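# Close the refrigerator door gently and completely

## Task

Push the refrigerator door until it is completely closed and stays closed without the robot holding it. It fails if any object drops a long way, if the door is slammed either open or closed, or if the robot tips over or finishes leaning.

## Robot and tools

ROBOT. TidyBot++ is a wheeled base (0.54 m long, 0.50 m wide, 0.38 m tall) on four driven casters. It carries one seven-joint arm with a two-finger gripper. The shoulder sits 0.12 m ahead of the base centre and 0.68 m above the floor. Two cameras: base_camera (fixed on the base) and wrist_camera (fisheye, looking along the hand). The arm begins folded with the hand pointing down, sticking out up to 0.08 m ahead of the base, with the elbow up to 1.15 m high. A hand pointing straight down reaches at most about 0.94 m above the floor, and only near the base.

FRAMES. Base frame: origin on the floor below the base centre, x forward, y left, z up. hand_pose is reported in this frame and marks the point halfway between the finger pads; its z axis runs out along the fingers and the fingers move along its y axis. The odometry frame is the base frame as it was at the start of the scene. base_odometry heading is positive to the left, from -3.142 to 3.142, and counts wheel rotation only, so slip shows up as motion and drift of a few cm and degrees builds up. base_tilt is in degrees, with forward and right positive; expect a constant bias near 1 degree.

execute_actions. Argument actions is a list holding one action or none (none just reports state and images). cameras is an optional list of names from base_camera, wrist_camera, all; omitted or null means all, [] means no images; the pictures line gives image order. One action may contain:
- base: exactly one relative move measured from where the base last reported itself: translate_m (metres, -2 to 2, forward positive), strafe_m (metres, -2 to 2, left positive) or rotate_rad (radians, -6.3 to 6.3, counter-clockwise from above positive). These are offsets, not poses.
- joints: absolute targets keyed by name, radians. joint_1_rad any value (whole arm about vertical; positive is clockwise from above, opposite to rotate_rad). joint_2_rad -2.249 to 2.249 (shoulder). joint_3_rad any value (upper-arm roll). joint_4_rad -2.579 to 2.579 (elbow). joint_5_rad any value (forearm roll). joint_6_rad -2.099 to 2.099 (wrist). joint_7_rad any value (hand roll; at 1.57 with hand down the fingers open left-right). gripper_pos 0 (open, about 85 mm gap) to 1 (closed, squeezing hard). Unbounded joints go the short way, so turn in steps below half a revolution. Done tolerances: 0.039 for joints 1-4, 0.056 for 5-7, 0.03 for the gripper.
- speeds: optional caps for this action only, keyed translate_m or strafe_m (0.05 to 0.5 m/s) and rotate_rad (0.1 to 1.57 rad/s); the maximum is the default. Very slow, long base moves get refused, so break them up.
Unknown keys or out-of-range numbers reject the whole call with no motion. Joints you omit may still be driving toward older targets.

ARM GEOMETRY. Upper arm 0.42 m, forearm 0.31 m, hand 0.31 m. With joint_1_rad 0, joint_3_rad 3.14, joint_5_rad 0 the arm stays in the vertical x-z plane. Tilt from vertical (forward positive): upper arm = j2, forearm = j2 - j4, hand = j2 - j4 - j6. Forward reach from the shoulder is the sum of length x sin(tilt), height above it the sum of length x cos(tilt).

wait: seconds from 0 to 10; sends nothing new and returns state and images. zoom_image: camera (base_camera or wrist_camera) and region [x0, y0, x1, y1] in pixels from the top-left, at most 504 x 504, on that camera's latest full image. finished_scene: scene is the number of the current scene; irreversible, and the door must already be closed and stay so.

RESULTS. base_status and joint_status describe how each motion ended. done: reached (for the base, wheels turned the full amount, even if slipping). off_target: stopped short, maybe still pushing. contact_stop or time_out: the target is dropped and the part holds still. A blocked base pushes until timeout and may still claim done. 'joint command not followed' with a 'cause:' line means the arm targets were withheld (usually self-collision); such targets may be retried on later actions until replaced. on_its_own lists uncommanded movement. motor_effort is percent of max torque, peak in brackets, noisy. ARM HIT means the arm struck the base or itself hard. A torque fault freezes the arm and gripper for 10 s and skips the rest of the call (the base keeps going). MOTOR HOT warns from 60 C; an OVER-TEMPERATURE FAULT at 75 C makes the arm sag, and affected keys show limit_stop_at_motor_heat, so resend them. If a stop is reported, later calls in that same reply do not run.

PRACTICAL NOTES. Friction leaves joints slightly off even when done; to fix, send last command plus (wanted minus read). hand_pose can be 1-2 cm off, so trust the images. Loads make the arm sag. Driving while the arm is snagged above about 0.8 m can topple the robot, and pushing or pulling with a raised hand can lift wheels; retract the arm or back off to level it. Push the door steadily at modest speed, never with a fast base move, so it is not slammed, and do not knock items out of the fridge.

Each tool is called after "Emit:" by a JSON object that holds its "op" and its "data".

## Session

Emit:
{"op": "execute_actions", "data": {"actions": []}}

Scene clock: 0.00 s.
base_odometry: x=+0.000 y=+0.000 heading=+0.000 (m, m, rad; odometry frame)
base_tilt: forward=+0.1 right=-0.8 (deg)
base_status: not commanded
joint_positions: joint_1_rad=-0.021 joint_2_rad=-0.314 joint_3_rad=+3.146 joint_4_rad=-2.520 joint_5_rad=-0.046 joint_6_rad=-0.857 joint_7_rad=+1.551 gripper_pos=+0.000
joint_status: not commanded
motor_effort: joint_1_rad=+0 joint_2_rad=-3 joint_3_rad=-1 joint_4_rad=+14 joint_5_rad=+1 joint_6_rad=+1 joint_7_rad=+0 (%)
hand_pose: x=+0.2666 y=+0.0149 z=+0.5854 quat_wxyz=(-0.019, +0.999, -0.016, +0.039) (m; base frame)
pictures: base_camera, wrist_camera
Images, in order (width x height): base_camera 644x364, wrist_camera 644x476.

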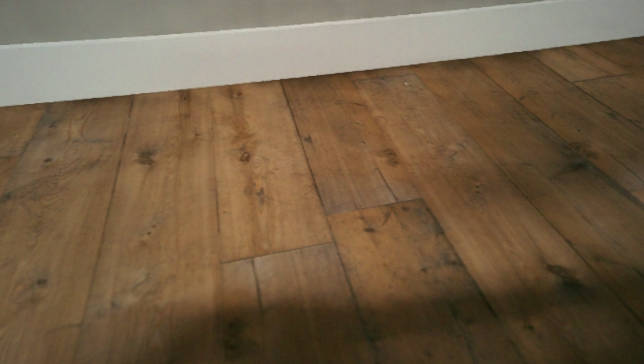

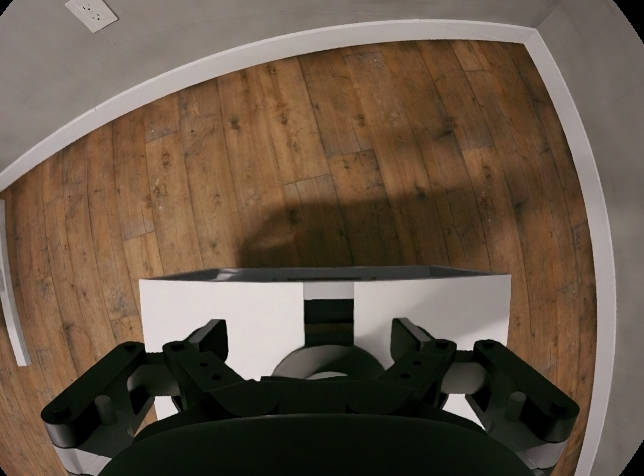

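Emit:
{"op": "execute_actions", "data": {"actions": [{"joints":{"joint_6_rad":0.4},"base":{"rotate_rad":1.57}}]}}

Emit:
{"op": "execute_actions", "data": {"actions": [{"base":{"rotate_rad":1.57}}]}}

Emit:
{"op": "execute_actions", "data": {"actions": [{"base":{"rotate_rad":1.57}}]}}

Scene clock: 3.00 s.
base_odometry: x=+0.000 y=+0.000 heading=+1.570 (m, m, rad; odometry frame)
base_tilt: forward=+0.1 right=-0.9 (deg)
base_status: done
joint_positions: joint_1_rad=-0.021 joint_2_rad=-0.314 joint_3_rad=+3.146 joint_4_rad=-2.518 joint_5_rad=-0.046 joint_6_rad=+0.403 joint_7_rad=+1.551 gripper_pos=+0.000
joint_status: all done
motor_effort: joint_1_rad=+0(1) joint_2_rad=-6(7) joint_3_rad=-2(0) joint_4_rad=+19(19) joint_5_rad=+1(0) joint_6_rad=+9(9) joint_7_rad=+0(0) (%)
hand_pose: x=+0.5457 y=+0.0027 z=+0.8251 quat_wxyz=(-0.018, +0.783, -0.024, +0.621) (m; base frame)
pictures: base_camera, wrist_camera
Images, in order (width x height): base_camera 644x364, wrist_camera 644x476.

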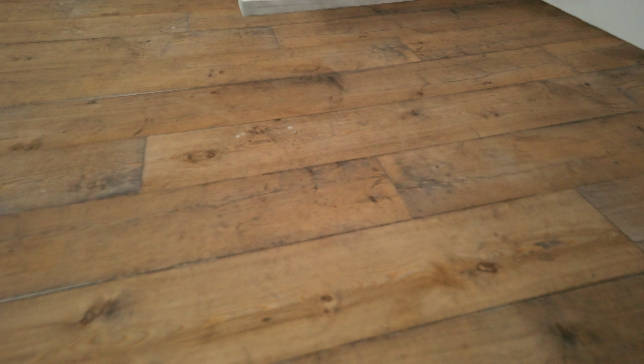

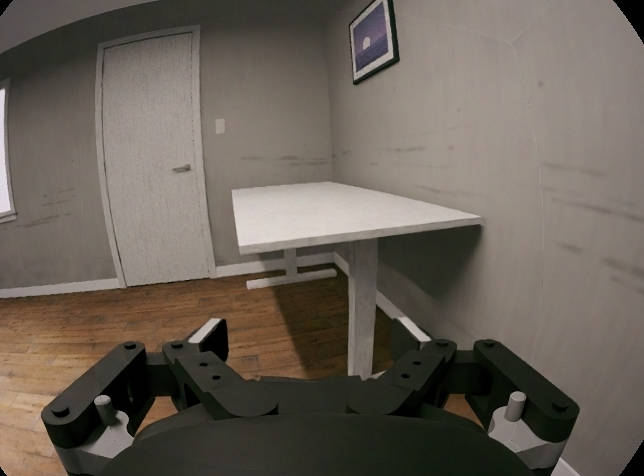

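Scene clock: 5.30 s.
base_odometry: x=+0.000 y=+0.000 heading=+3.140 (m, m, rad; odometry frame)
base_tilt: forward=+0.1 right=-0.9 (deg)
base_status: done
joint_positions: joint_1_rad=-0.021 joint_2_rad=-0.314 joint_3_rad=+3.146 joint_4_rad=-2.518 joint_5_rad=-0.046 joint_6_rad=+0.403 joint_7_rad=+1.551 gripper_pos=+0.000
joint_status: not commanded
motor_effort: joint_1_rad=+0(1) joint_2_rad=-7(7) joint_3_rad=-2(1) joint_4_rad=+19(19) joint_5_rad=+1(2) joint_6_rad=+9(9) joint_7_rad=+0(0) (%)
hand_pose: x=+0.5457 y=+0.0027 z=+0.8251 quat_wxyz=(-0.018, +0.783, -0.024, +0.621) (m; base frame)
pictures: base_camera, wrist_camera
Images, in order (width x height): base_camera 644x364, wrist_camera 644x476.

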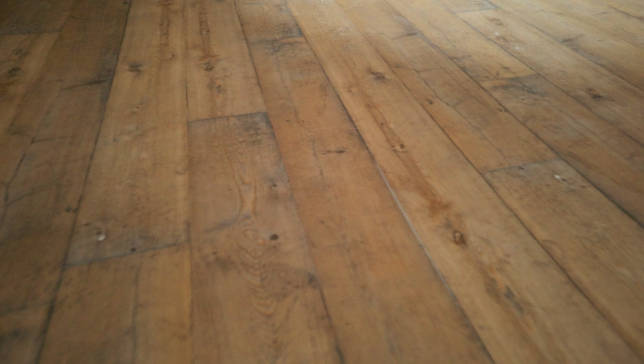

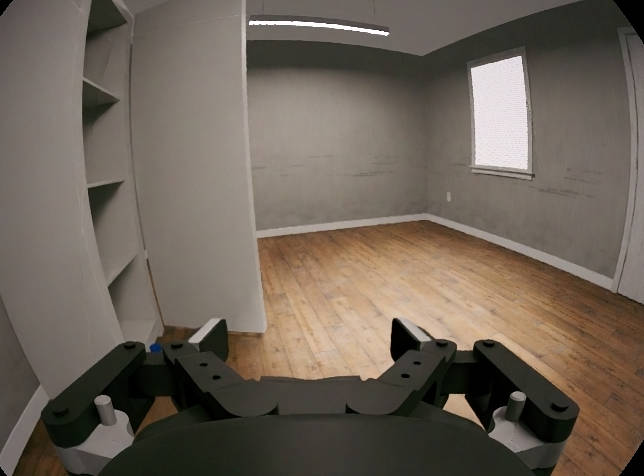

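Scene clock: 7.60 s.
base_odometry: x=+0.000 y=+0.000 heading=-1.574 (m, m, rad; odometry frame)
base_tilt: forward=+0.2 right=-0.9 (deg)
base_status: done
joint_positions: joint_1_rad=-0.021 joint_2_rad=-0.314 joint_3_rad=+3.146 joint_4_rad=-2.518 joint_5_rad=-0.046 joint_6_rad=+0.403 joint_7_rad=+1.551 gripper_pos=+0.000
joint_status: not commanded
motor_effort: joint_1_rad=+0(2) joint_2_rad=-7(8) joint_3_rad=-2(0) joint_4_rad=+19(19) joint_5_rad=+1(2) joint_6_rad=+9(9) joint_7_rad=+0(0) (%)
hand_pose: x=+0.5457 y=+0.0027 z=+0.8251 quat_wxyz=(-0.018, +0.783, -0.024, +0.621) (m; base frame)
pictures: base_camera, wrist_camera
Images, in order (width x height): base_camera 644x364, wrist_camera 644x476.

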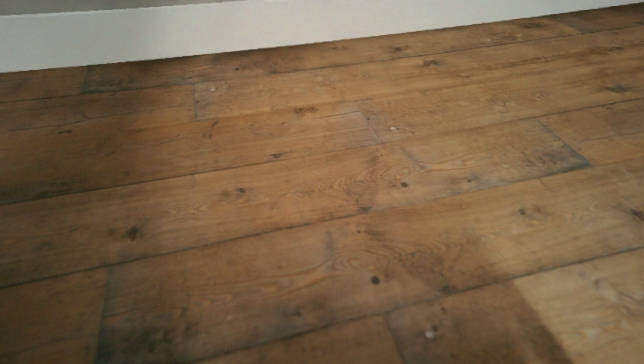

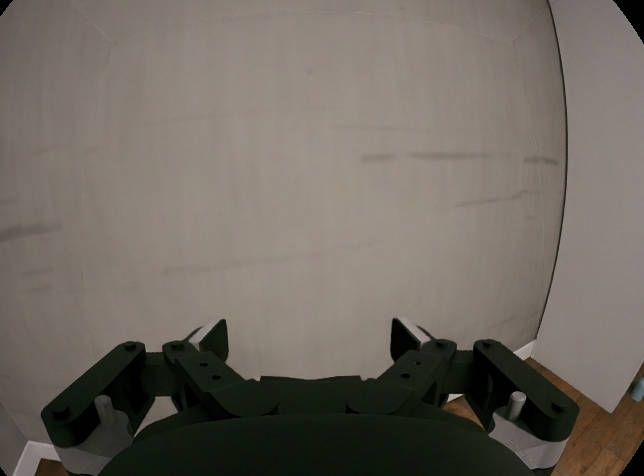

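Emit:
{"op": "execute_actions", "data": {"actions": [{"base":{"rotate_rad":-1.1},"joints":{"joint_6_rad":0.1}}]}}

Scene clock: 70.67 s.
base_odometry: x=+0.000 y=+0.000 heading=-2.673 (m, m, rad; odometry frame)
base_tilt: forward=+0.1 right=-0.9 (deg)
base_status: done
joint_positions: joint_1_rad=-0.021 joint_2_rad=-0.314 joint_3_rad=+3.146 joint_4_rad=-2.522 joint_5_rad=-0.046 joint_6_rad=+0.099 joint_7_rad=+1.551 gripper_pos=+0.000
joint_status: all done
motor_effort: joint_1_rad=+0(1) joint_2_rad=-6(7) joint_3_rad=-1(0) joint_4_rad=+18(21) joint_5_rad=+1(1) joint_6_rad=+8(10) joint_7_rad=+0(0) (%)
hand_pose: x=+0.5090 y=+0.0064 z=+0.7353 quat_wxyz=(-0.019, +0.869, -0.023, +0.493) (m; base frame)
pictures: base_camera, wrist_camera
Images, in order (width x height): base_camera 644x364, wrist_camera 644x476.

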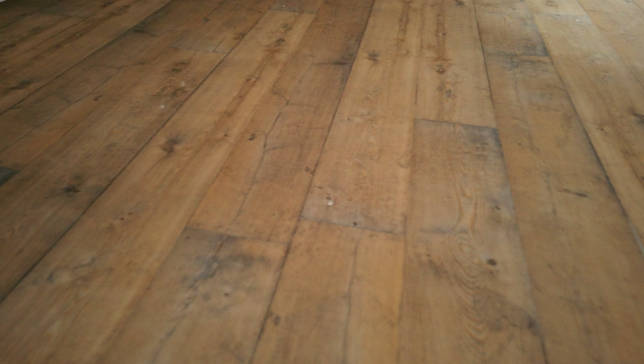

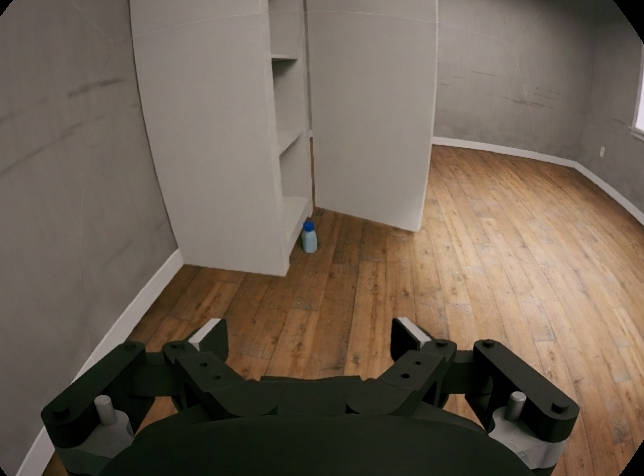

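Emit:
{"op": "execute_actions", "data": {"actions": [{"base":{"translate_m":0.85},"joints":{"joint_6_rad":-0.3}}]}}

Scene clock: 75.77 s.
base_odometry: x=-0.759 y=-0.383 heading=-2.674 (m, m, rad; odometry frame)
base_tilt: forward=+0.1 right=-0.9 (deg)
base_status: done
joint_positions: joint_1_rad=-0.021 joint_2_rad=-0.314 joint_3_rad=+3.146 joint_4_rad=-2.526 joint_5_rad=-0.046 joint_6_rad=-0.305 joint_7_rad=+1.551 gripper_pos=+0.000
joint_status: all done
motor_effort: joint_1_rad=+0(0) joint_2_rad=-4(7) joint_3_rad=+0(1) joint_4_rad=+17(20) joint_5_rad=+1(1) joint_6_rad=+6(8) joint_7_rad=+0(0) (%)
hand_pose: x=+0.4231 y=+0.0109 z=+0.6417 quat_wxyz=(-0.020, +0.951, -0.020, +0.307) (m; base frame)
pictures: base_camera, wrist_camera
Images, in order (width x height): base_camera 644x364, wrist_camera 644x476.

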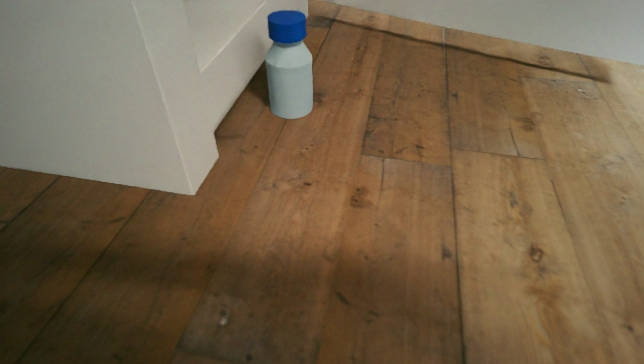

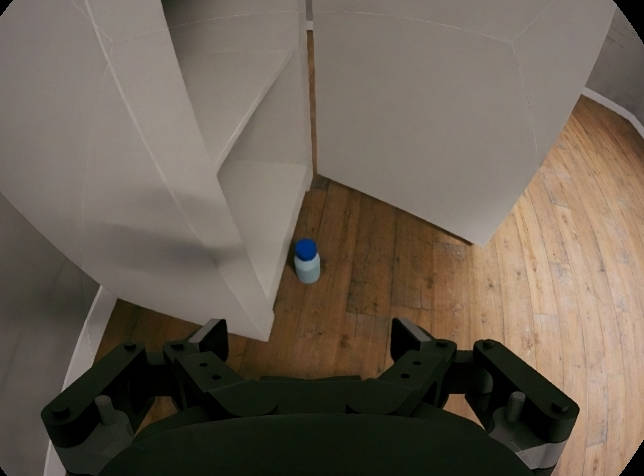

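Emit:
{"op": "execute_actions", "data": {"actions": [{"joints":{"joint_1_rad":0,"joint_2_rad":0.99,"joint_4_rad":-1.89,"joint_6_rad":-0.26,"joint_7_rad":-0.25}}]}}

Emit:
{"op": "execute_actions", "data": {"actions": [{"base":{"translate_m":0.2},"speeds":{"translate_m":0.2}}]}}

Scene clock: 80.77 s.
base_odometry: x=-0.759 y=-0.383 heading=-2.674 (m, m, rad; odometry frame)
base_tilt: forward=+0.2 right=-0.9 (deg)
base_status: not commanded
joint_positions: joint_1_rad=-0.021 joint_2_rad=+0.980 joint_3_rad=+3.146 joint_4_rad=-1.904 joint_5_rad=-0.046 joint_6_rad=-0.283 joint_7_rad=-0.228 gripper_pos=+0.000
joint_status: all done
motor_effort: joint_1_rad=+0(0) joint_2_rad=-32(33) joint_3_rad=-2(2) joint_4_rad=+3(17) joint_5_rad=+1(1) joint_6_rad=+0(6) joint_7_rad=+0(1) (%)
hand_pose: x=+0.5409 y=+0.0119 z=+0.3011 quat_wxyz=(+0.007, +0.611, -0.791, -0.011) (m; base frame)
pictures: base_camera, wrist_camera
Images, in order (width x height): base_camera 644x364, wrist_camera 644x476.

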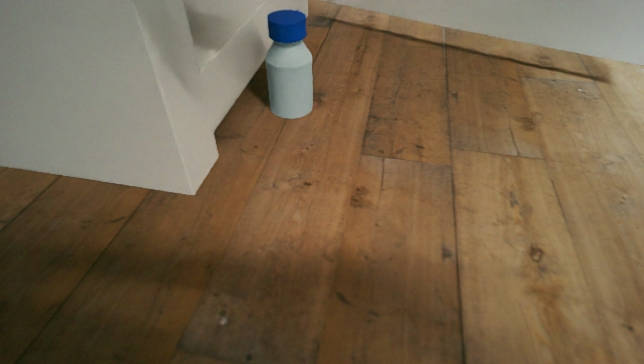

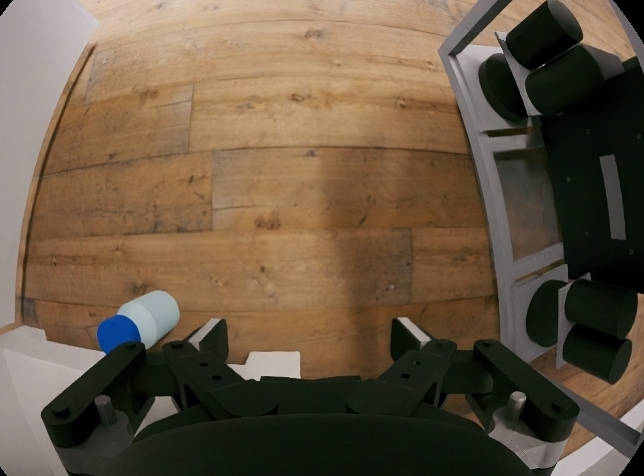

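Scene clock: 82.50 s.
base_odometry: x=-0.938 y=-0.473 heading=-2.674 (m, m, rad; odometry frame)
base_tilt: forward=+0.1 right=-0.9 (deg)
base_status: done
joint_positions: joint_1_rad=-0.021 joint_2_rad=+0.980 joint_3_rad=+3.146 joint_4_rad=-1.896 joint_5_rad=-0.046 joint_6_rad=-0.279 joint_7_rad=-0.228 gripper_pos=+0.000
joint_status: not commanded
motor_effort: joint_1_rad=+0(1) joint_2_rad=-32(34) joint_3_rad=-1(2) joint_4_rad=+4(5) joint_5_rad=+1(1) joint_6_rad=+0(0) joint_7_rad=+0(0) (%)
hand_pose: x=+0.5470 y=+0.0119 z=+0.3016 quat_wxyz=(+0.002, +0.611, -0.791, -0.008) (m; base frame)
pictures: base_camera, wrist_camera
Images, in order (width x height): base_camera 644x364, wrist_camera 644x476.

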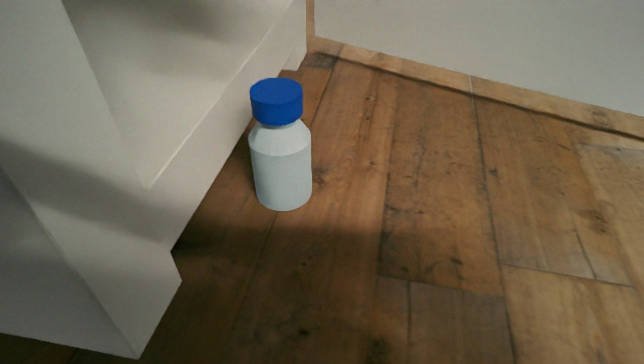

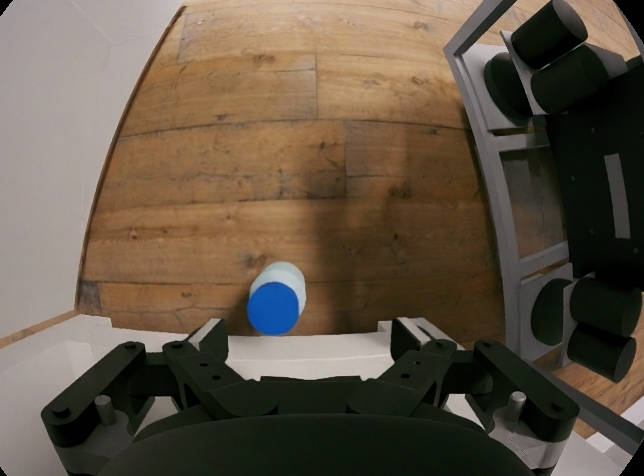

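Emit:
{"op": "execute_actions", "data": {"actions": [{"base":{"translate_m":0.045},"joints":{"joint_2_rad":1.2,"joint_4_rad":-1.81,"joint_6_rad":-0.11}}]}}

Scene clock: 84.87 s.
base_odometry: x=-0.978 y=-0.494 heading=-2.675 (m, m, rad; odometry frame)
base_tilt: forward=+0.1 right=-0.9 (deg)
base_status: done
joint_positions: joint_1_rad=-0.020 joint_2_rad=+1.196 joint_3_rad=+3.146 joint_4_rad=-1.822 joint_5_rad=-0.046 joint_6_rad=-0.133 joint_7_rad=-0.228 gripper_pos=+0.000
joint_status: all done
motor_effort: joint_1_rad=+0(0) joint_2_rad=-34(36) joint_3_rad=-2(2) joint_4_rad=+0(5) joint_5_rad=+1(1) joint_6_rad=+1(1) joint_7_rad=+0(0) (%)
hand_pose: x=+0.5465 y=+0.0095 z=+0.2124 quat_wxyz=(+0.003, +0.611, -0.791, -0.004) (m; base frame)
pictures: base_camera, wrist_camera
Images, in order (width x height): base_camera 644x364, wrist_camera 644x476.

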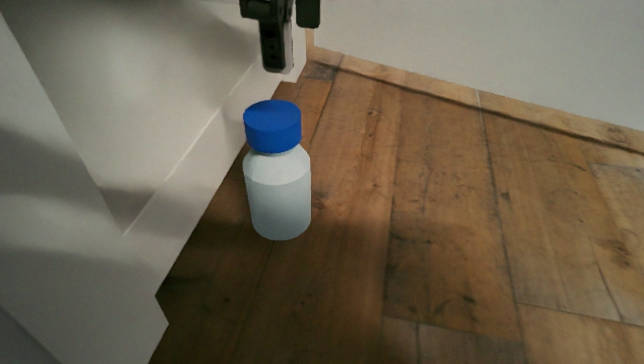

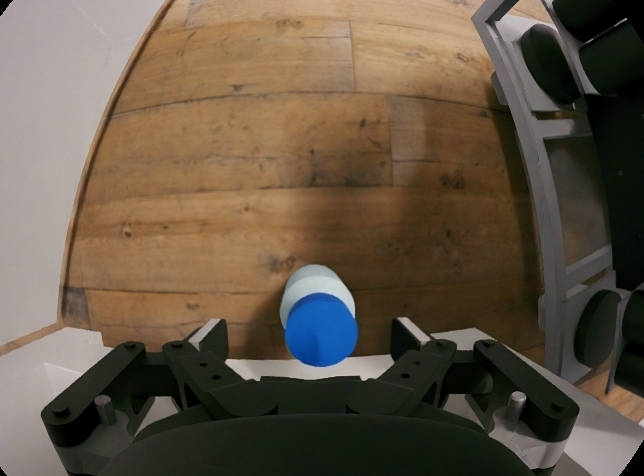

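Emit:
{"op": "execute_actions", "data": {"actions": [{"joints":{"joint_2_rad":1.36,"joint_4_rad":-1.71,"joint_6_rad":-0.05},"speeds":{}}]}}

action 0: "speeds" must be an object that gives a speed for at least one key that is commanded beside it, as in {"translate_m": 0.5}; or leave "speeds" out

Emit:
{"op": "execute_actions", "data": {"actions": [{"joints":{"joint_2_rad":1.36,"joint_4_rad":-1.71,"joint_6_rad":-0.05}}]}}

Scene clock: 87.03 s.
base_odometry: x=-0.978 y=-0.494 heading=-2.675 (m, m, rad; odometry frame)
base_tilt: forward=+0.2 right=-1.0 (deg)
base_status: not commanded
joint_positions: joint_1_rad=-0.020 joint_2_rad=+1.357 joint_3_rad=+3.146 joint_4_rad=-1.722 joint_5_rad=-0.046 joint_6_rad=-0.072 joint_7_rad=-0.228 gripper_pos=+0.000
joint_status: all done
motor_effort: joint_1_rad=+0(0) joint_2_rad=-34(36) joint_3_rad=-2(2) joint_4_rad=-1(0) joint_5_rad=+1(1) joint_6_rad=+0(0) joint_7_rad=+0(0) (%)
hand_pose: x=+0.5468 y=+0.0086 z=+0.1460 quat_wxyz=(+0.004, +0.611, -0.791, -0.003) (m; base frame)
pictures: base_camera, wrist_camera
Images, in order (width x height): base_camera 644x364, wrist_camera 644x476.

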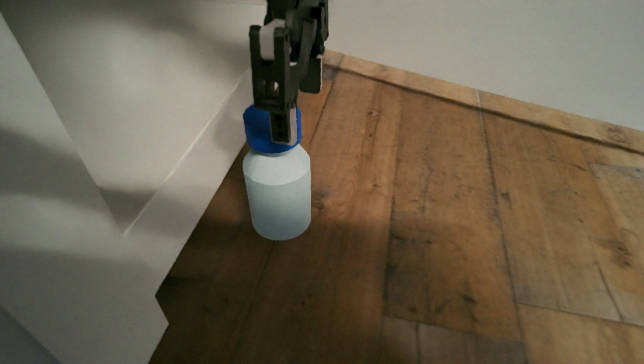

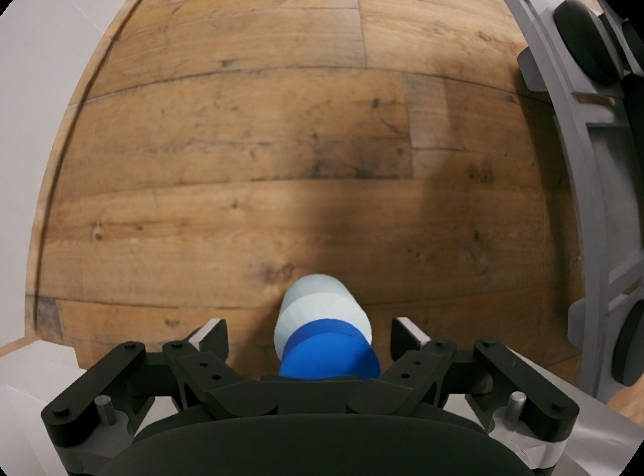

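Slightly lower, then close.

Emit:
{"op": "execute_actions", "data": {"actions": [{"joints":{"joint_2_rad":1.42,"joint_4_rad":-1.68,"joint_6_rad":-0.02}}], "cameras": []}}

Emit:
{"op": "execute_actions", "data": {"actions": [{"joints":{"gripper_pos":1}}]}}

Scene clock: 88.53 s.
base_odometry: x=-0.978 y=-0.494 heading=-2.675 (m, m, rad; odometry frame)
base_tilt: forward=+0.1 right=-0.9 (deg)
base_status: not commanded
joint_positions: joint_1_rad=-0.020 joint_2_rad=+1.411 joint_3_rad=+3.146 joint_4_rad=-1.690 joint_5_rad=-0.046 joint_6_rad=-0.040 joint_7_rad=-0.228 gripper_pos=+0.000
joint_status: all done
motor_effort: joint_1_rad=+0(0) joint_2_rad=-34(36) joint_3_rad=-2(2) joint_4_rad=-1(0) joint_5_rad=+1(1) joint_6_rad=+0(1) joint_7_rad=+0(0) (%)
hand_pose: x=+0.5473 y=+0.0081 z=+0.1234 quat_wxyz=(+0.000, +0.611, -0.791, +0.001) (m; base frame)
pictures: none
No camera images: the call's "cameras" was empty. Leave "cameras" out to get every camera's image.

Scene clock: 89.63 s.
base_odometry: x=-0.978 y=-0.494 heading=-2.675 (m, m, rad; odometry frame)
base_tilt: forward=+0.2 right=-0.9 (deg)
base_status: not commanded
joint_positions: joint_1_rad=-0.019 joint_2_rad=+1.411 joint_3_rad=+3.146 joint_4_rad=-1.690 joint_5_rad=-0.046 joint_6_rad=-0.040 joint_7_rad=-0.228 gripper_pos=+0.999
joint_status: all done
motor_effort: joint_1_rad=+0(1) joint_2_rad=-34(36) joint_3_rad=-3(4) joint_4_rad=-1(1) joint_5_rad=+1(1) joint_6_rad=+0(2) joint_7_rad=+0(0) (%)
hand_pose: x=+0.5475 y=+0.0076 z=+0.1234 quat_wxyz=(+0.000, +0.611, -0.792, +0.001) (m; base frame)
pictures: base_camera, wrist_camera
Images, in order (width x height): base_camera 644x364, wrist_camera 644x476.

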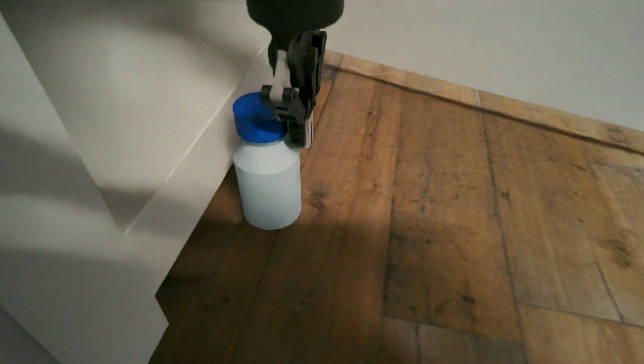

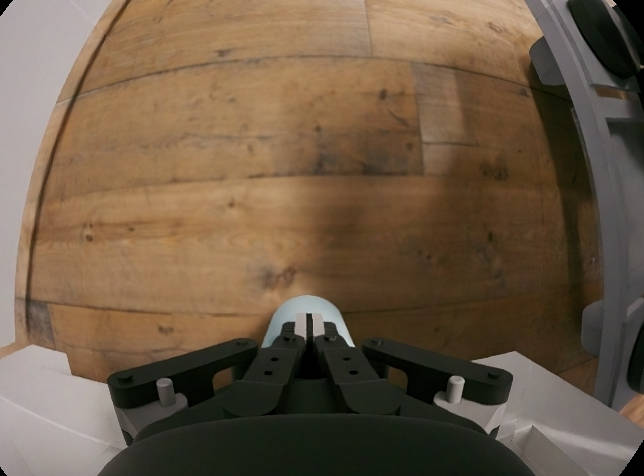

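Emit:
{"op": "execute_actions", "data": {"actions": [{"joints":{"joint_2_rad":1.2,"joint_4_rad":-1.81,"joint_6_rad":-0.11,"gripper_pos":0}}], "cameras": []}}

Emit:
{"op": "execute_actions", "data": {"actions": [{"base":{"strafe_m":0.045}}]}}

Emit:
{"op": "execute_actions", "data": {"actions": [{"joints":{"joint_2_rad":1.4,"joint_4_rad":-1.69,"joint_6_rad":-0.03}}]}}

Scene clock: 91.80 s.
base_odometry: x=-0.978 y=-0.494 heading=-2.675 (m, m, rad; odometry frame)
base_tilt: forward=+0.2 right=-0.9 (deg)
base_status: not commanded
joint_positions: joint_1_rad=-0.019 joint_2_rad=+1.201 joint_3_rad=+3.146 joint_4_rad=-1.796 joint_5_rad=-0.046 joint_6_rad=-0.087 joint_7_rad=-0.228 gripper_pos=+0.000
joint_status: all done
motor_effort: joint_1_rad=+0(0) joint_2_rad=-35(37) joint_3_rad=-2(2) joint_4_rad=+2(2) joint_5_rad=+1(1) joint_6_rad=+1(1) joint_7_rad=+0(0) (%)
hand_pose: x=+0.5743 y=+0.0089 z=+0.2119 quat_wxyz=(-0.023, +0.611, -0.791, +0.017) (m; base frame)
pictures: none
No camera images: the call's "cameras" was empty. Leave "cameras" out to get every camera's image.

Scene clock: 92.83 s.
base_odometry: x=-0.958 y=-0.534 heading=-2.675 (m, m, rad; odometry frame)
base_tilt: forward=+0.1 right=-1.0 (deg)
base_status: done
joint_positions: joint_1_rad=-0.009 joint_2_rad=+1.201 joint_3_rad=+3.145 joint_4_rad=-1.797 joint_5_rad=-0.046 joint_6_rad=-0.088 joint_7_rad=-0.228 gripper_pos=+0.000
joint_status: not commanded
motor_effort: joint_1_rad=+0(3) joint_2_rad=-34(34) joint_3_rad=-2(3) joint_4_rad=+1(2) joint_5_rad=+1(1) joint_6_rad=+1(1) joint_7_rad=+0(0) (%)
hand_pose: x=+0.5739 y=+0.0049 z=+0.2118 quat_wxyz=(-0.023, +0.607, -0.794, +0.016) (m; base frame)
pictures: base_camera, wrist_camera
Images, in order (width x height): base_camera 644x364, wrist_camera 644x476.

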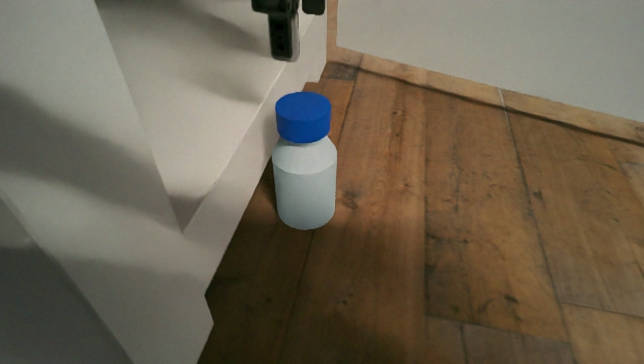

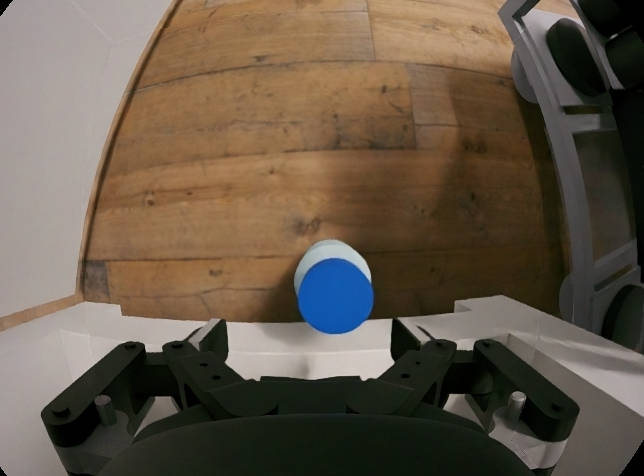

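Scene clock: 94.00 s.
base_odometry: x=-0.958 y=-0.534 heading=-2.675 (m, m, rad; odometry frame)
base_tilt: forward=+0.1 right=-1.0 (deg)
base_status: not commanded
joint_positions: joint_1_rad=-0.009 joint_2_rad=+1.398 joint_3_rad=+3.145 joint_4_rad=-1.704 joint_5_rad=-0.046 joint_6_rad=-0.053 joint_7_rad=-0.228 gripper_pos=+0.000
joint_status: all done
motor_effort: joint_1_rad=+0(0) joint_2_rad=-34(37) joint_3_rad=-2(3) joint_4_rad=-1(1) joint_5_rad=+1(1) joint_6_rad=+0(1) joint_7_rad=+0(0) (%)
hand_pose: x=+0.5414 y=+0.0040 z=+0.1285 quat_wxyz=(+0.006, +0.607, -0.795, -0.004) (m; base frame)
pictures: base_camera, wrist_camera
Images, in order (width x height): base_camera 644x364, wrist_camera 644x476.

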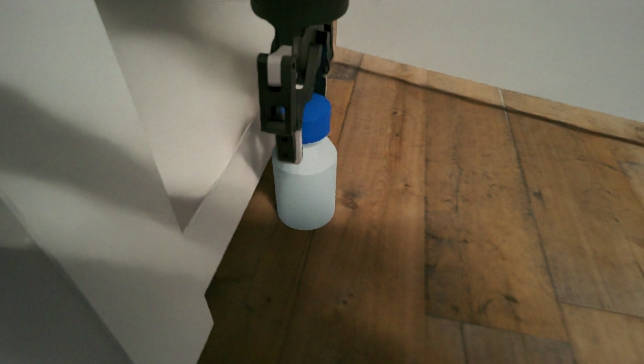

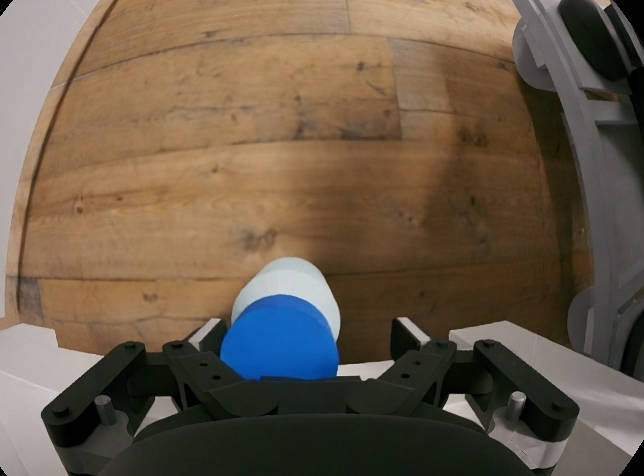

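Emit:
{"op": "execute_actions", "data": {"actions": [{"base":{"translate_m":0.022}}], "cameras": []}}

Emit:
{"op": "execute_actions", "data": {"actions": [{"base":{"strafe_m":-0.015}}]}}

Scene clock: 95.63 s.
base_odometry: x=-0.978 y=-0.544 heading=-2.675 (m, m, rad; odometry frame)
base_tilt: forward=+0.2 right=-0.9 (deg)
base_status: done
joint_positions: joint_1_rad=-0.009 joint_2_rad=+1.399 joint_3_rad=+3.145 joint_4_rad=-1.695 joint_5_rad=-0.046 joint_6_rad=-0.050 joint_7_rad=-0.228 gripper_pos=+0.000
joint_status: not commanded
motor_effort: joint_1_rad=+0(1) joint_2_rad=-35(37) joint_3_rad=-1(3) joint_4_rad=-1(1) joint_5_rad=+1(1) joint_6_rad=+0(0) joint_7_rad=+0(0) (%)
hand_pose: x=+0.5478 y=+0.0041 z=+0.1286 quat_wxyz=(+0.001, +0.607, -0.795, +0.000) (m; base frame)
pictures: none
No camera images: the call's "cameras" was empty. Leave "cameras" out to get every camera's image.

Scene clock: 96.30 s.
base_odometry: x=-0.984 y=-0.531 heading=-2.674 (m, m, rad; odometry frame)
base_tilt: forward=+0.2 right=-0.9 (deg)
base_status: done
joint_positions: joint_1_rad=-0.003 joint_2_rad=+1.399 joint_3_rad=+3.145 joint_4_rad=-1.695 joint_5_rad=-0.046 joint_6_rad=-0.050 joint_7_rad=-0.228 gripper_pos=+0.000
joint_status: not commanded
motor_effort: joint_1_rad=+0(3) joint_2_rad=-34(35) joint_3_rad=-2(4) joint_4_rad=-1(0) joint_5_rad=+1(1) joint_6_rad=+1(0) joint_7_rad=+0(0) (%)
hand_pose: x=+0.5479 y=+0.0015 z=+0.1286 quat_wxyz=(+0.001, +0.605, -0.796, +0.000) (m; base frame)
pictures: base_camera, wrist_camera
Images, in order (width x height): base_camera 644x364, wrist_camera 644x476.

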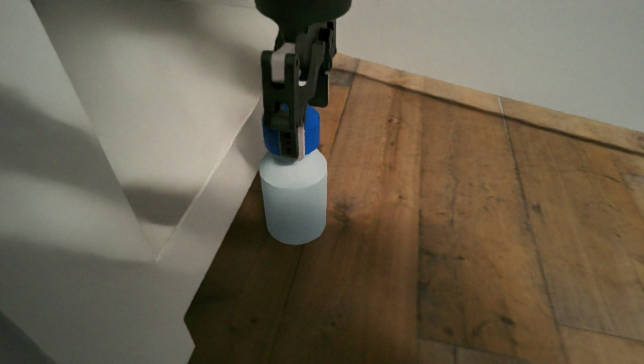

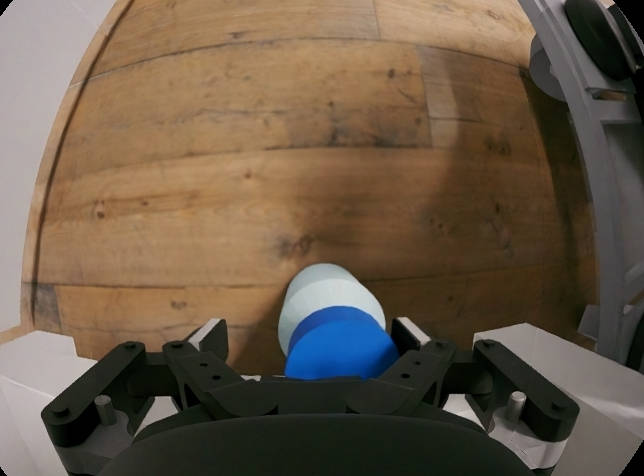

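Aligned; close.

Emit:
{"op": "execute_actions", "data": {"actions": [{"joints":{"gripper_pos":1}}]}}

Scene clock: 97.67 s.
base_odometry: x=-0.984 y=-0.531 heading=-2.674 (m, m, rad; odometry frame)
base_tilt: forward=+0.2 right=-1.0 (deg)
base_status: not commanded
joint_positions: joint_1_rad=-0.003 joint_2_rad=+1.397 joint_3_rad=+3.145 joint_4_rad=-1.695 joint_5_rad=-0.046 joint_6_rad=-0.050 joint_7_rad=-0.228 gripper_pos=+0.430
joint_status: gripper_pos off_target (ended at +0.430, target +1.000)
motor_effort: joint_1_rad=+0(0) joint_2_rad=-34(37) joint_3_rad=-3(2) joint_4_rad=+0(2) joint_5_rad=+1(1) joint_6_rad=+1(2) joint_7_rad=+0(0) (%)
hand_pose: x=+0.5489 y=+0.0015 z=+0.1293 quat_wxyz=(+0.000, +0.605, -0.796, +0.000) (m; base frame)
pictures: base_camera, wrist_camera
Images, in order (width x height): base_camera 644x364, wrist_camera 644x476.

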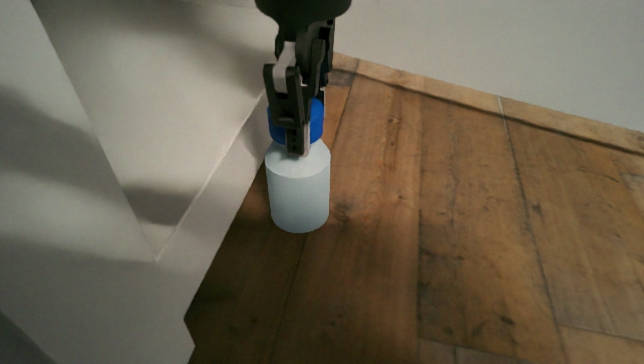

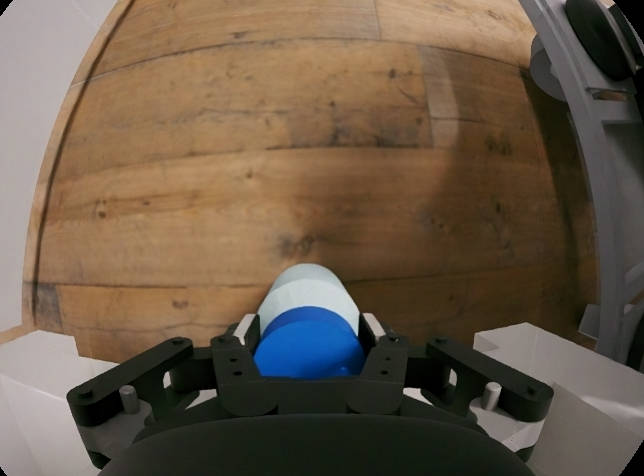

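Emit:
{"op": "execute_actions", "data": {"actions": [{"joints":{"joint_2_rad":1.3,"joint_4_rad":-1.75,"joint_6_rad":-0.08}}], "cameras": []}}

Emit:
{"op": "execute_actions", "data": {"actions": [{"base":{"translate_m":-0.6}}], "cameras": []}}

Emit:
{"op": "execute_actions", "data": {"actions": [{"base":{"rotate_rad":0.6}}], "cameras": []}}

Emit:
{"op": "execute_actions", "data": {"actions": [{"joints":{"joint_2_rad":1.41,"joint_4_rad":-1.70,"joint_6_rad":-0.05}}]}}

Scene clock: 100.40 s.
base_odometry: x=-0.984 y=-0.531 heading=-2.674 (m, m, rad; odometry frame)
base_tilt: forward=+0.2 right=-0.9 (deg)
base_status: not commanded
joint_positions: joint_1_rad=-0.003 joint_2_rad=+1.325 joint_3_rad=+3.145 joint_4_rad=-1.743 joint_5_rad=-0.046 joint_6_rad=-0.060 joint_7_rad=-0.228 gripper_pos=+0.430
joint_status: all done
motor_effort: joint_1_rad=-1(0) joint_2_rad=-37(39) joint_3_rad=-2(2) joint_4_rad=+0(0) joint_5_rad=+1(1) joint_6_rad=+0(0) joint_7_rad=+0(0) (%)
hand_pose: x=+0.5549 y=+0.0016 z=+0.1594 quat_wxyz=(-0.006, +0.605, -0.797, +0.005) (m; base frame)
pictures: none
No camera images: the call's "cameras" was empty. Leave "cameras" out to get every camera's image.

Scene clock: 102.93 s.
base_odometry: x=-0.449 y=-0.260 heading=-2.674 (m, m, rad; odometry frame)
base_tilt: forward=+0.2 right=-0.9 (deg)
base_status: done
joint_positions: joint_1_rad=-0.003 joint_2_rad=+1.325 joint_3_rad=+3.145 joint_4_rad=-1.748 joint_5_rad=-0.046 joint_6_rad=-0.064 joint_7_rad=-0.228 gripper_pos=+0.430
joint_status: not commanded
motor_effort: joint_1_rad=+0(1) joint_2_rad=-37(39) joint_3_rad=-2(3) joint_4_rad=+0(2) joint_5_rad=+1(1) joint_6_rad=+0(1) joint_7_rad=+0(0) (%)
hand_pose: x=+0.5501 y=+0.0017 z=+0.1594 quat_wxyz=(-0.002, +0.605, -0.797, +0.001) (m; base frame)
pictures: none
No camera images: the call's "cameras" was empty. Leave "cameras" out to get every camera's image.

Scene clock: 104.67 s.
base_odometry: x=-0.449 y=-0.260 heading=-2.074 (m, m, rad; odometry frame)
base_tilt: forward=+0.1 right=-0.9 (deg)
base_status: done
joint_positions: joint_1_rad=-0.011 joint_2_rad=+1.325 joint_3_rad=+3.138 joint_4_rad=-1.748 joint_5_rad=-0.046 joint_6_rad=-0.064 joint_7_rad=-0.228 gripper_pos=+0.430
joint_status: not commanded
motor_effort: joint_1_rad=+0(5) joint_2_rad=-37(38) joint_3_rad=-2(4) joint_4_rad=+0(0) joint_5_rad=+1(1) joint_6_rad=+0(1) joint_7_rad=+0(0) (%)
hand_pose: x=+0.5500 y=+0.0090 z=+0.1595 quat_wxyz=(-0.004, +0.608, -0.794, -0.001) (m; base frame)
pictures: none
No camera images: the call's "cameras" was empty. Leave "cameras" out to get every camera's image.

Scene clock: 105.93 s.
base_odometry: x=-0.449 y=-0.260 heading=-2.074 (m, m, rad; odometry frame)
base_tilt: forward=+0.2 right=-0.8 (deg)
base_status: not commanded
joint_positions: joint_1_rad=-0.011 joint_2_rad=+1.397 joint_3_rad=+3.138 joint_4_rad=-1.709 joint_5_rad=-0.046 joint_6_rad=-0.064 joint_7_rad=-0.228 gripper_pos=+0.430
joint_status: all done
motor_effort: joint_1_rad=+0(0) joint_2_rad=-27(38) joint_3_rad=-2(4) joint_4_rad=+0(5) joint_5_rad=+1(1) joint_6_rad=+1(3) joint_7_rad=+0(0) (%)
hand_pose: x=+0.5356 y=+0.0088 z=+0.1291 quat_wxyz=(+0.010, +0.608, -0.794, -0.011) (m; base frame)
pictures: base_camera, wrist_camera
Images, in order (width x height): base_camera 644x364, wrist_camera 644x476.

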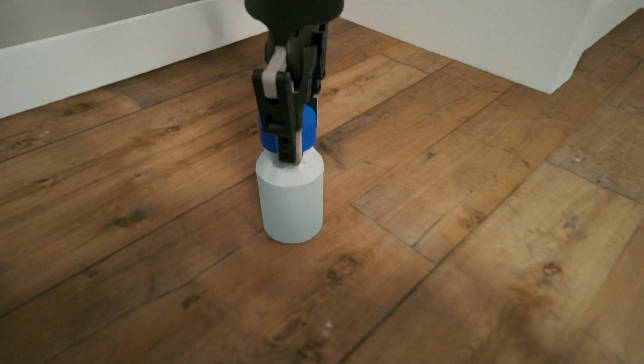

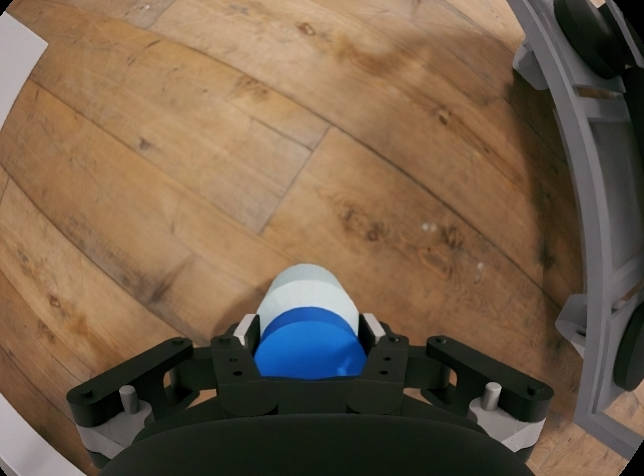

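Emit:
{"op": "execute_actions", "data": {"actions": [{"joints":{"gripper_pos":0}}], "cameras": []}}

Emit:
{"op": "execute_actions", "data": {"actions": [{"joints":{"joint_2_rad":0.99,"joint_4_rad":-1.89,"joint_6_rad":-0.26}}], "cameras": []}}

Emit:
{"op": "execute_actions", "data": {"actions": [{"joints":{"joint_2_rad":-0.31,"joint_4_rad":-2.52,"joint_6_rad":0.1,"joint_7_rad":1.55},"base":{"rotate_rad":-0.83}}], "cameras": []}}

Emit:
{"op": "execute_actions", "data": {"actions": [{"base":{"strafe_m":-0.85}}]}}

Emit:
{"op": "execute_actions", "data": {"actions": [{"base":{"translate_m":1.0}}]}}

Scene clock: 109.27 s.
base_odometry: x=-0.449 y=-0.260 heading=-2.074 (m, m, rad; odometry frame)
base_tilt: forward=+0.2 right=-0.9 (deg)
base_status: not commanded
joint_positions: joint_1_rad=-0.011 joint_2_rad=+1.401 joint_3_rad=+3.138 joint_4_rad=-1.709 joint_5_rad=-0.046 joint_6_rad=-0.064 joint_7_rad=-0.228 gripper_pos=+0.000
joint_status: all done
motor_effort: joint_1_rad=+0(0) joint_2_rad=-34(36) joint_3_rad=-3(2) joint_4_rad=-1(0) joint_5_rad=+1(1) joint_6_rad=+0(0) joint_7_rad=+0(0) (%)
hand_pose: x=+0.5339 y=+0.0088 z=+0.1276 quat_wxyz=(+0.011, +0.608, -0.794, -0.012) (m; base frame)
pictures: none
No camera images: the call's "cameras" was empty. Leave "cameras" out to get every camera's image.

Scene clock: 110.87 s.
base_odometry: x=-0.449 y=-0.260 heading=-2.074 (m, m, rad; odometry frame)
base_tilt: forward=+0.2 right=-0.9 (deg)
base_status: not commanded
joint_positions: joint_1_rad=-0.011 joint_2_rad=+1.000 joint_3_rad=+3.138 joint_4_rad=-1.878 joint_5_rad=-0.046 joint_6_rad=-0.239 joint_7_rad=-0.228 gripper_pos=+0.000
joint_status: all done
motor_effort: joint_1_rad=+0(0) joint_2_rad=-33(36) joint_3_rad=-2(3) joint_4_rad=+3(4) joint_5_rad=+1(1) joint_6_rad=+1(0) joint_7_rad=+0(0) (%)
hand_pose: x=+0.5627 y=+0.0115 z=+0.2946 quat_wxyz=(-0.014, +0.609, -0.793, +0.002) (m; base frame)
pictures: none
No camera images: the call's "cameras" was empty. Leave "cameras" out to get every camera's image.

Scene clock: 113.50 s.
base_odometry: x=-0.449 y=-0.261 heading=-2.904 (m, m, rad; odometry frame)
base_tilt: forward=+0.1 right=-0.9 (deg)
base_status: done
joint_positions: joint_1_rad=+0.002 joint_2_rad=-0.298 joint_3_rad=+3.145 joint_4_rad=-2.508 joint_5_rad=-0.046 joint_6_rad=+0.077 joint_7_rad=+1.528 gripper_pos=+0.000
joint_status: all done
motor_effort: joint_1_rad=+0(4) joint_2_rad=-6(35) joint_3_rad=-2(4) joint_4_rad=+18(18) joint_5_rad=+1(1) joint_6_rad=+8(9) joint_7_rad=+0(0) (%)
hand_pose: x=+0.5113 y=-0.0015 z=+0.7307 quat_wxyz=(-0.019, +0.874, -0.042, +0.483) (m; base frame)
pictures: none
No camera images: the call's "cameras" was empty. Leave "cameras" out to get every camera's image.

Scene clock: 116.53 s.
base_odometry: x=-0.648 y=+0.566 heading=-2.905 (m, m, rad; odometry frame)
base_tilt: forward=+0.2 right=-0.9 (deg)
base_status: done
joint_positions: joint_1_rad=+0.002 joint_2_rad=-0.298 joint_3_rad=+3.145 joint_4_rad=-2.508 joint_5_rad=-0.046 joint_6_rad=+0.078 joint_7_rad=+1.528 gripper_pos=+0.000
joint_status: not commanded
motor_effort: joint_1_rad=+0(1) joint_2_rad=-7(7) joint_3_rad=-1(0) joint_4_rad=+18(19) joint_5_rad=+1(1) joint_6_rad=+8(8) joint_7_rad=+0(0) (%)
hand_pose: x=+0.5113 y=-0.0015 z=+0.7307 quat_wxyz=(-0.019, +0.874, -0.042, +0.483) (m; base frame)
pictures: base_camera, wrist_camera
Images, in order (width x height): base_camera 644x364, wrist_camera 644x476.

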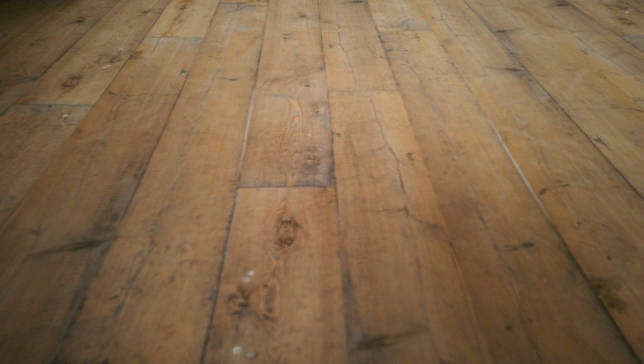

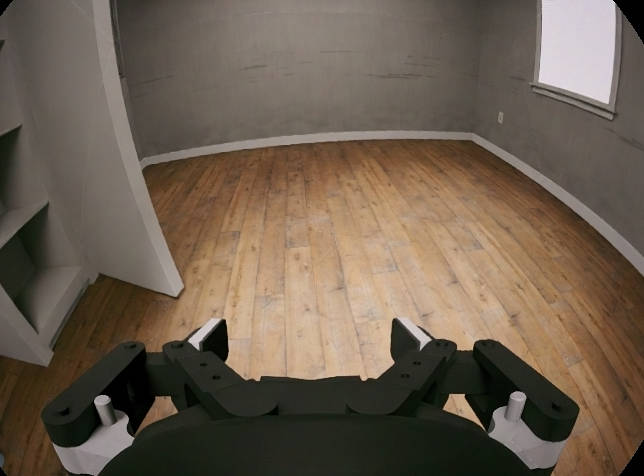

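Scene clock: 119.87 s.
base_odometry: x=-1.620 y=+0.331 heading=-2.905 (m, m, rad; odometry frame)
base_tilt: forward=+0.1 right=-0.9 (deg)
base_status: done
joint_positions: joint_1_rad=+0.002 joint_2_rad=-0.300 joint_3_rad=+3.145 joint_4_rad=-2.511 joint_5_rad=-0.046 joint_6_rad=+0.080 joint_7_rad=+1.528 gripper_pos=+0.000
joint_status: not commanded
motor_effort: joint_1_rad=+0(0) joint_2_rad=-6(8) joint_3_rad=-1(1) joint_4_rad=+18(19) joint_5_rad=+1(1) joint_6_rad=+8(9) joint_7_rad=+0(0) (%)
hand_pose: x=+0.5106 y=-0.0016 z=+0.7307 quat_wxyz=(-0.019, +0.874, -0.042, +0.484) (m; base frame)
pictures: base_camera, wrist_camera
Images, in order (width x height): base_camera 644x364, wrist_camera 644x476.

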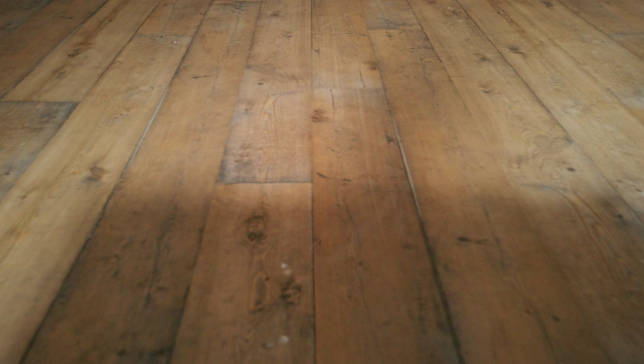

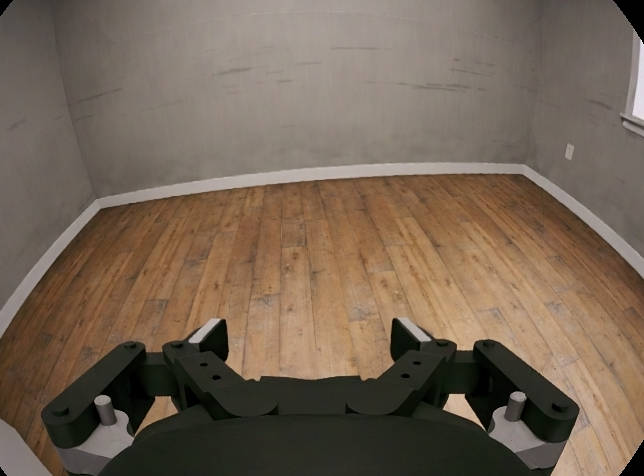

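Emit:
{"op": "execute_actions", "data": {"actions": [{"base":{"translate_m":0.72},"joints":{"joint_1_rad":-2.3,"joint_6_rad":-0.2}}], "cameras": []}}

Emit:
{"op": "execute_actions", "data": {"actions": [{"base":{"strafe_m":0.6},"speeds":{"strafe_m":0.15}}]}}

Scene clock: 125.30 s.
base_odometry: x=-2.321 y=+0.163 heading=-2.905 (m, m, rad; odometry frame)
base_tilt: forward=+0.1 right=-0.9 (deg)
base_status: done
joint_positions: joint_1_rad=-2.281 joint_2_rad=-0.302 joint_3_rad=+3.145 joint_4_rad=-2.512 joint_5_rad=-0.046 joint_6_rad=-0.177 joint_7_rad=+1.528 gripper_pos=+0.000
joint_status: all done
motor_effort: joint_1_rad=+0(2) joint_2_rad=-5(7) joint_3_rad=-1(0) joint_4_rad=+17(19) joint_5_rad=+1(1) joint_6_rad=+7(9) joint_7_rad=+0(0) (%)
hand_pose: x=-0.1052 y=+0.2560 z=+0.6692 quat_wxyz=(-0.343, +0.424, +0.827, +0.135) (m; base frame)
pictures: none
No camera images: the call's "cameras" was empty. Leave "cameras" out to get every camera's image.

Scene clock: 129.93 s.
base_odometry: x=-2.180 y=-0.421 heading=-2.905 (m, m, rad; odometry frame)
base_tilt: forward=+0.1 right=-0.9 (deg)
base_status: done
joint_positions: joint_1_rad=-2.281 joint_2_rad=-0.302 joint_3_rad=+3.145 joint_4_rad=-2.512 joint_5_rad=-0.046 joint_6_rad=-0.179 joint_7_rad=+1.528 gripper_pos=+0.000
joint_status: not commanded
motor_effort: joint_1_rad=+0(0) joint_2_rad=-6(7) joint_3_rad=-1(1) joint_4_rad=+17(18) joint_5_rad=+1(1) joint_6_rad=+7(7) joint_7_rad=+0(0) (%)
hand_pose: x=-0.1050 y=+0.2558 z=+0.6690 quat_wxyz=(-0.342, +0.425, +0.827, +0.135) (m; base frame)
pictures: base_camera, wrist_camera
Images, in order (width x height): base_camera 644x364, wrist_camera 644x476.

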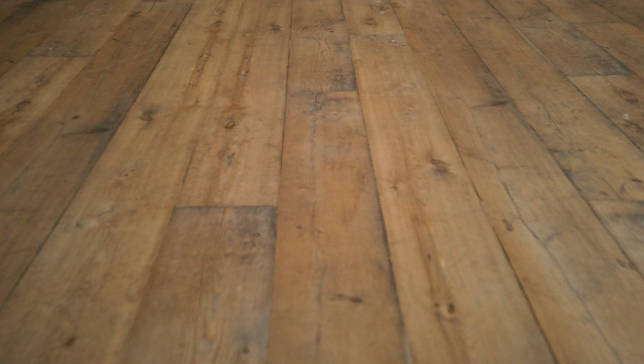

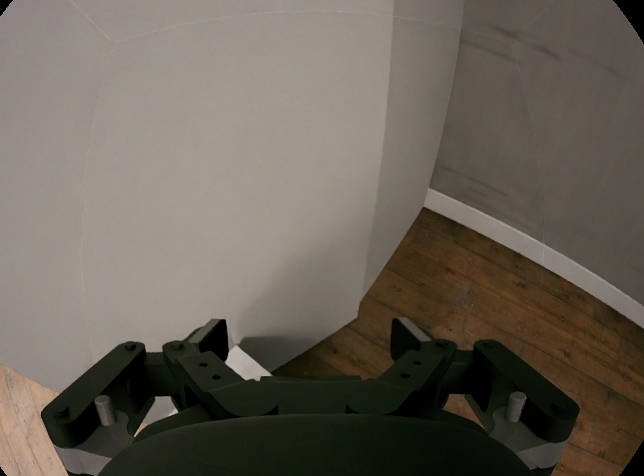

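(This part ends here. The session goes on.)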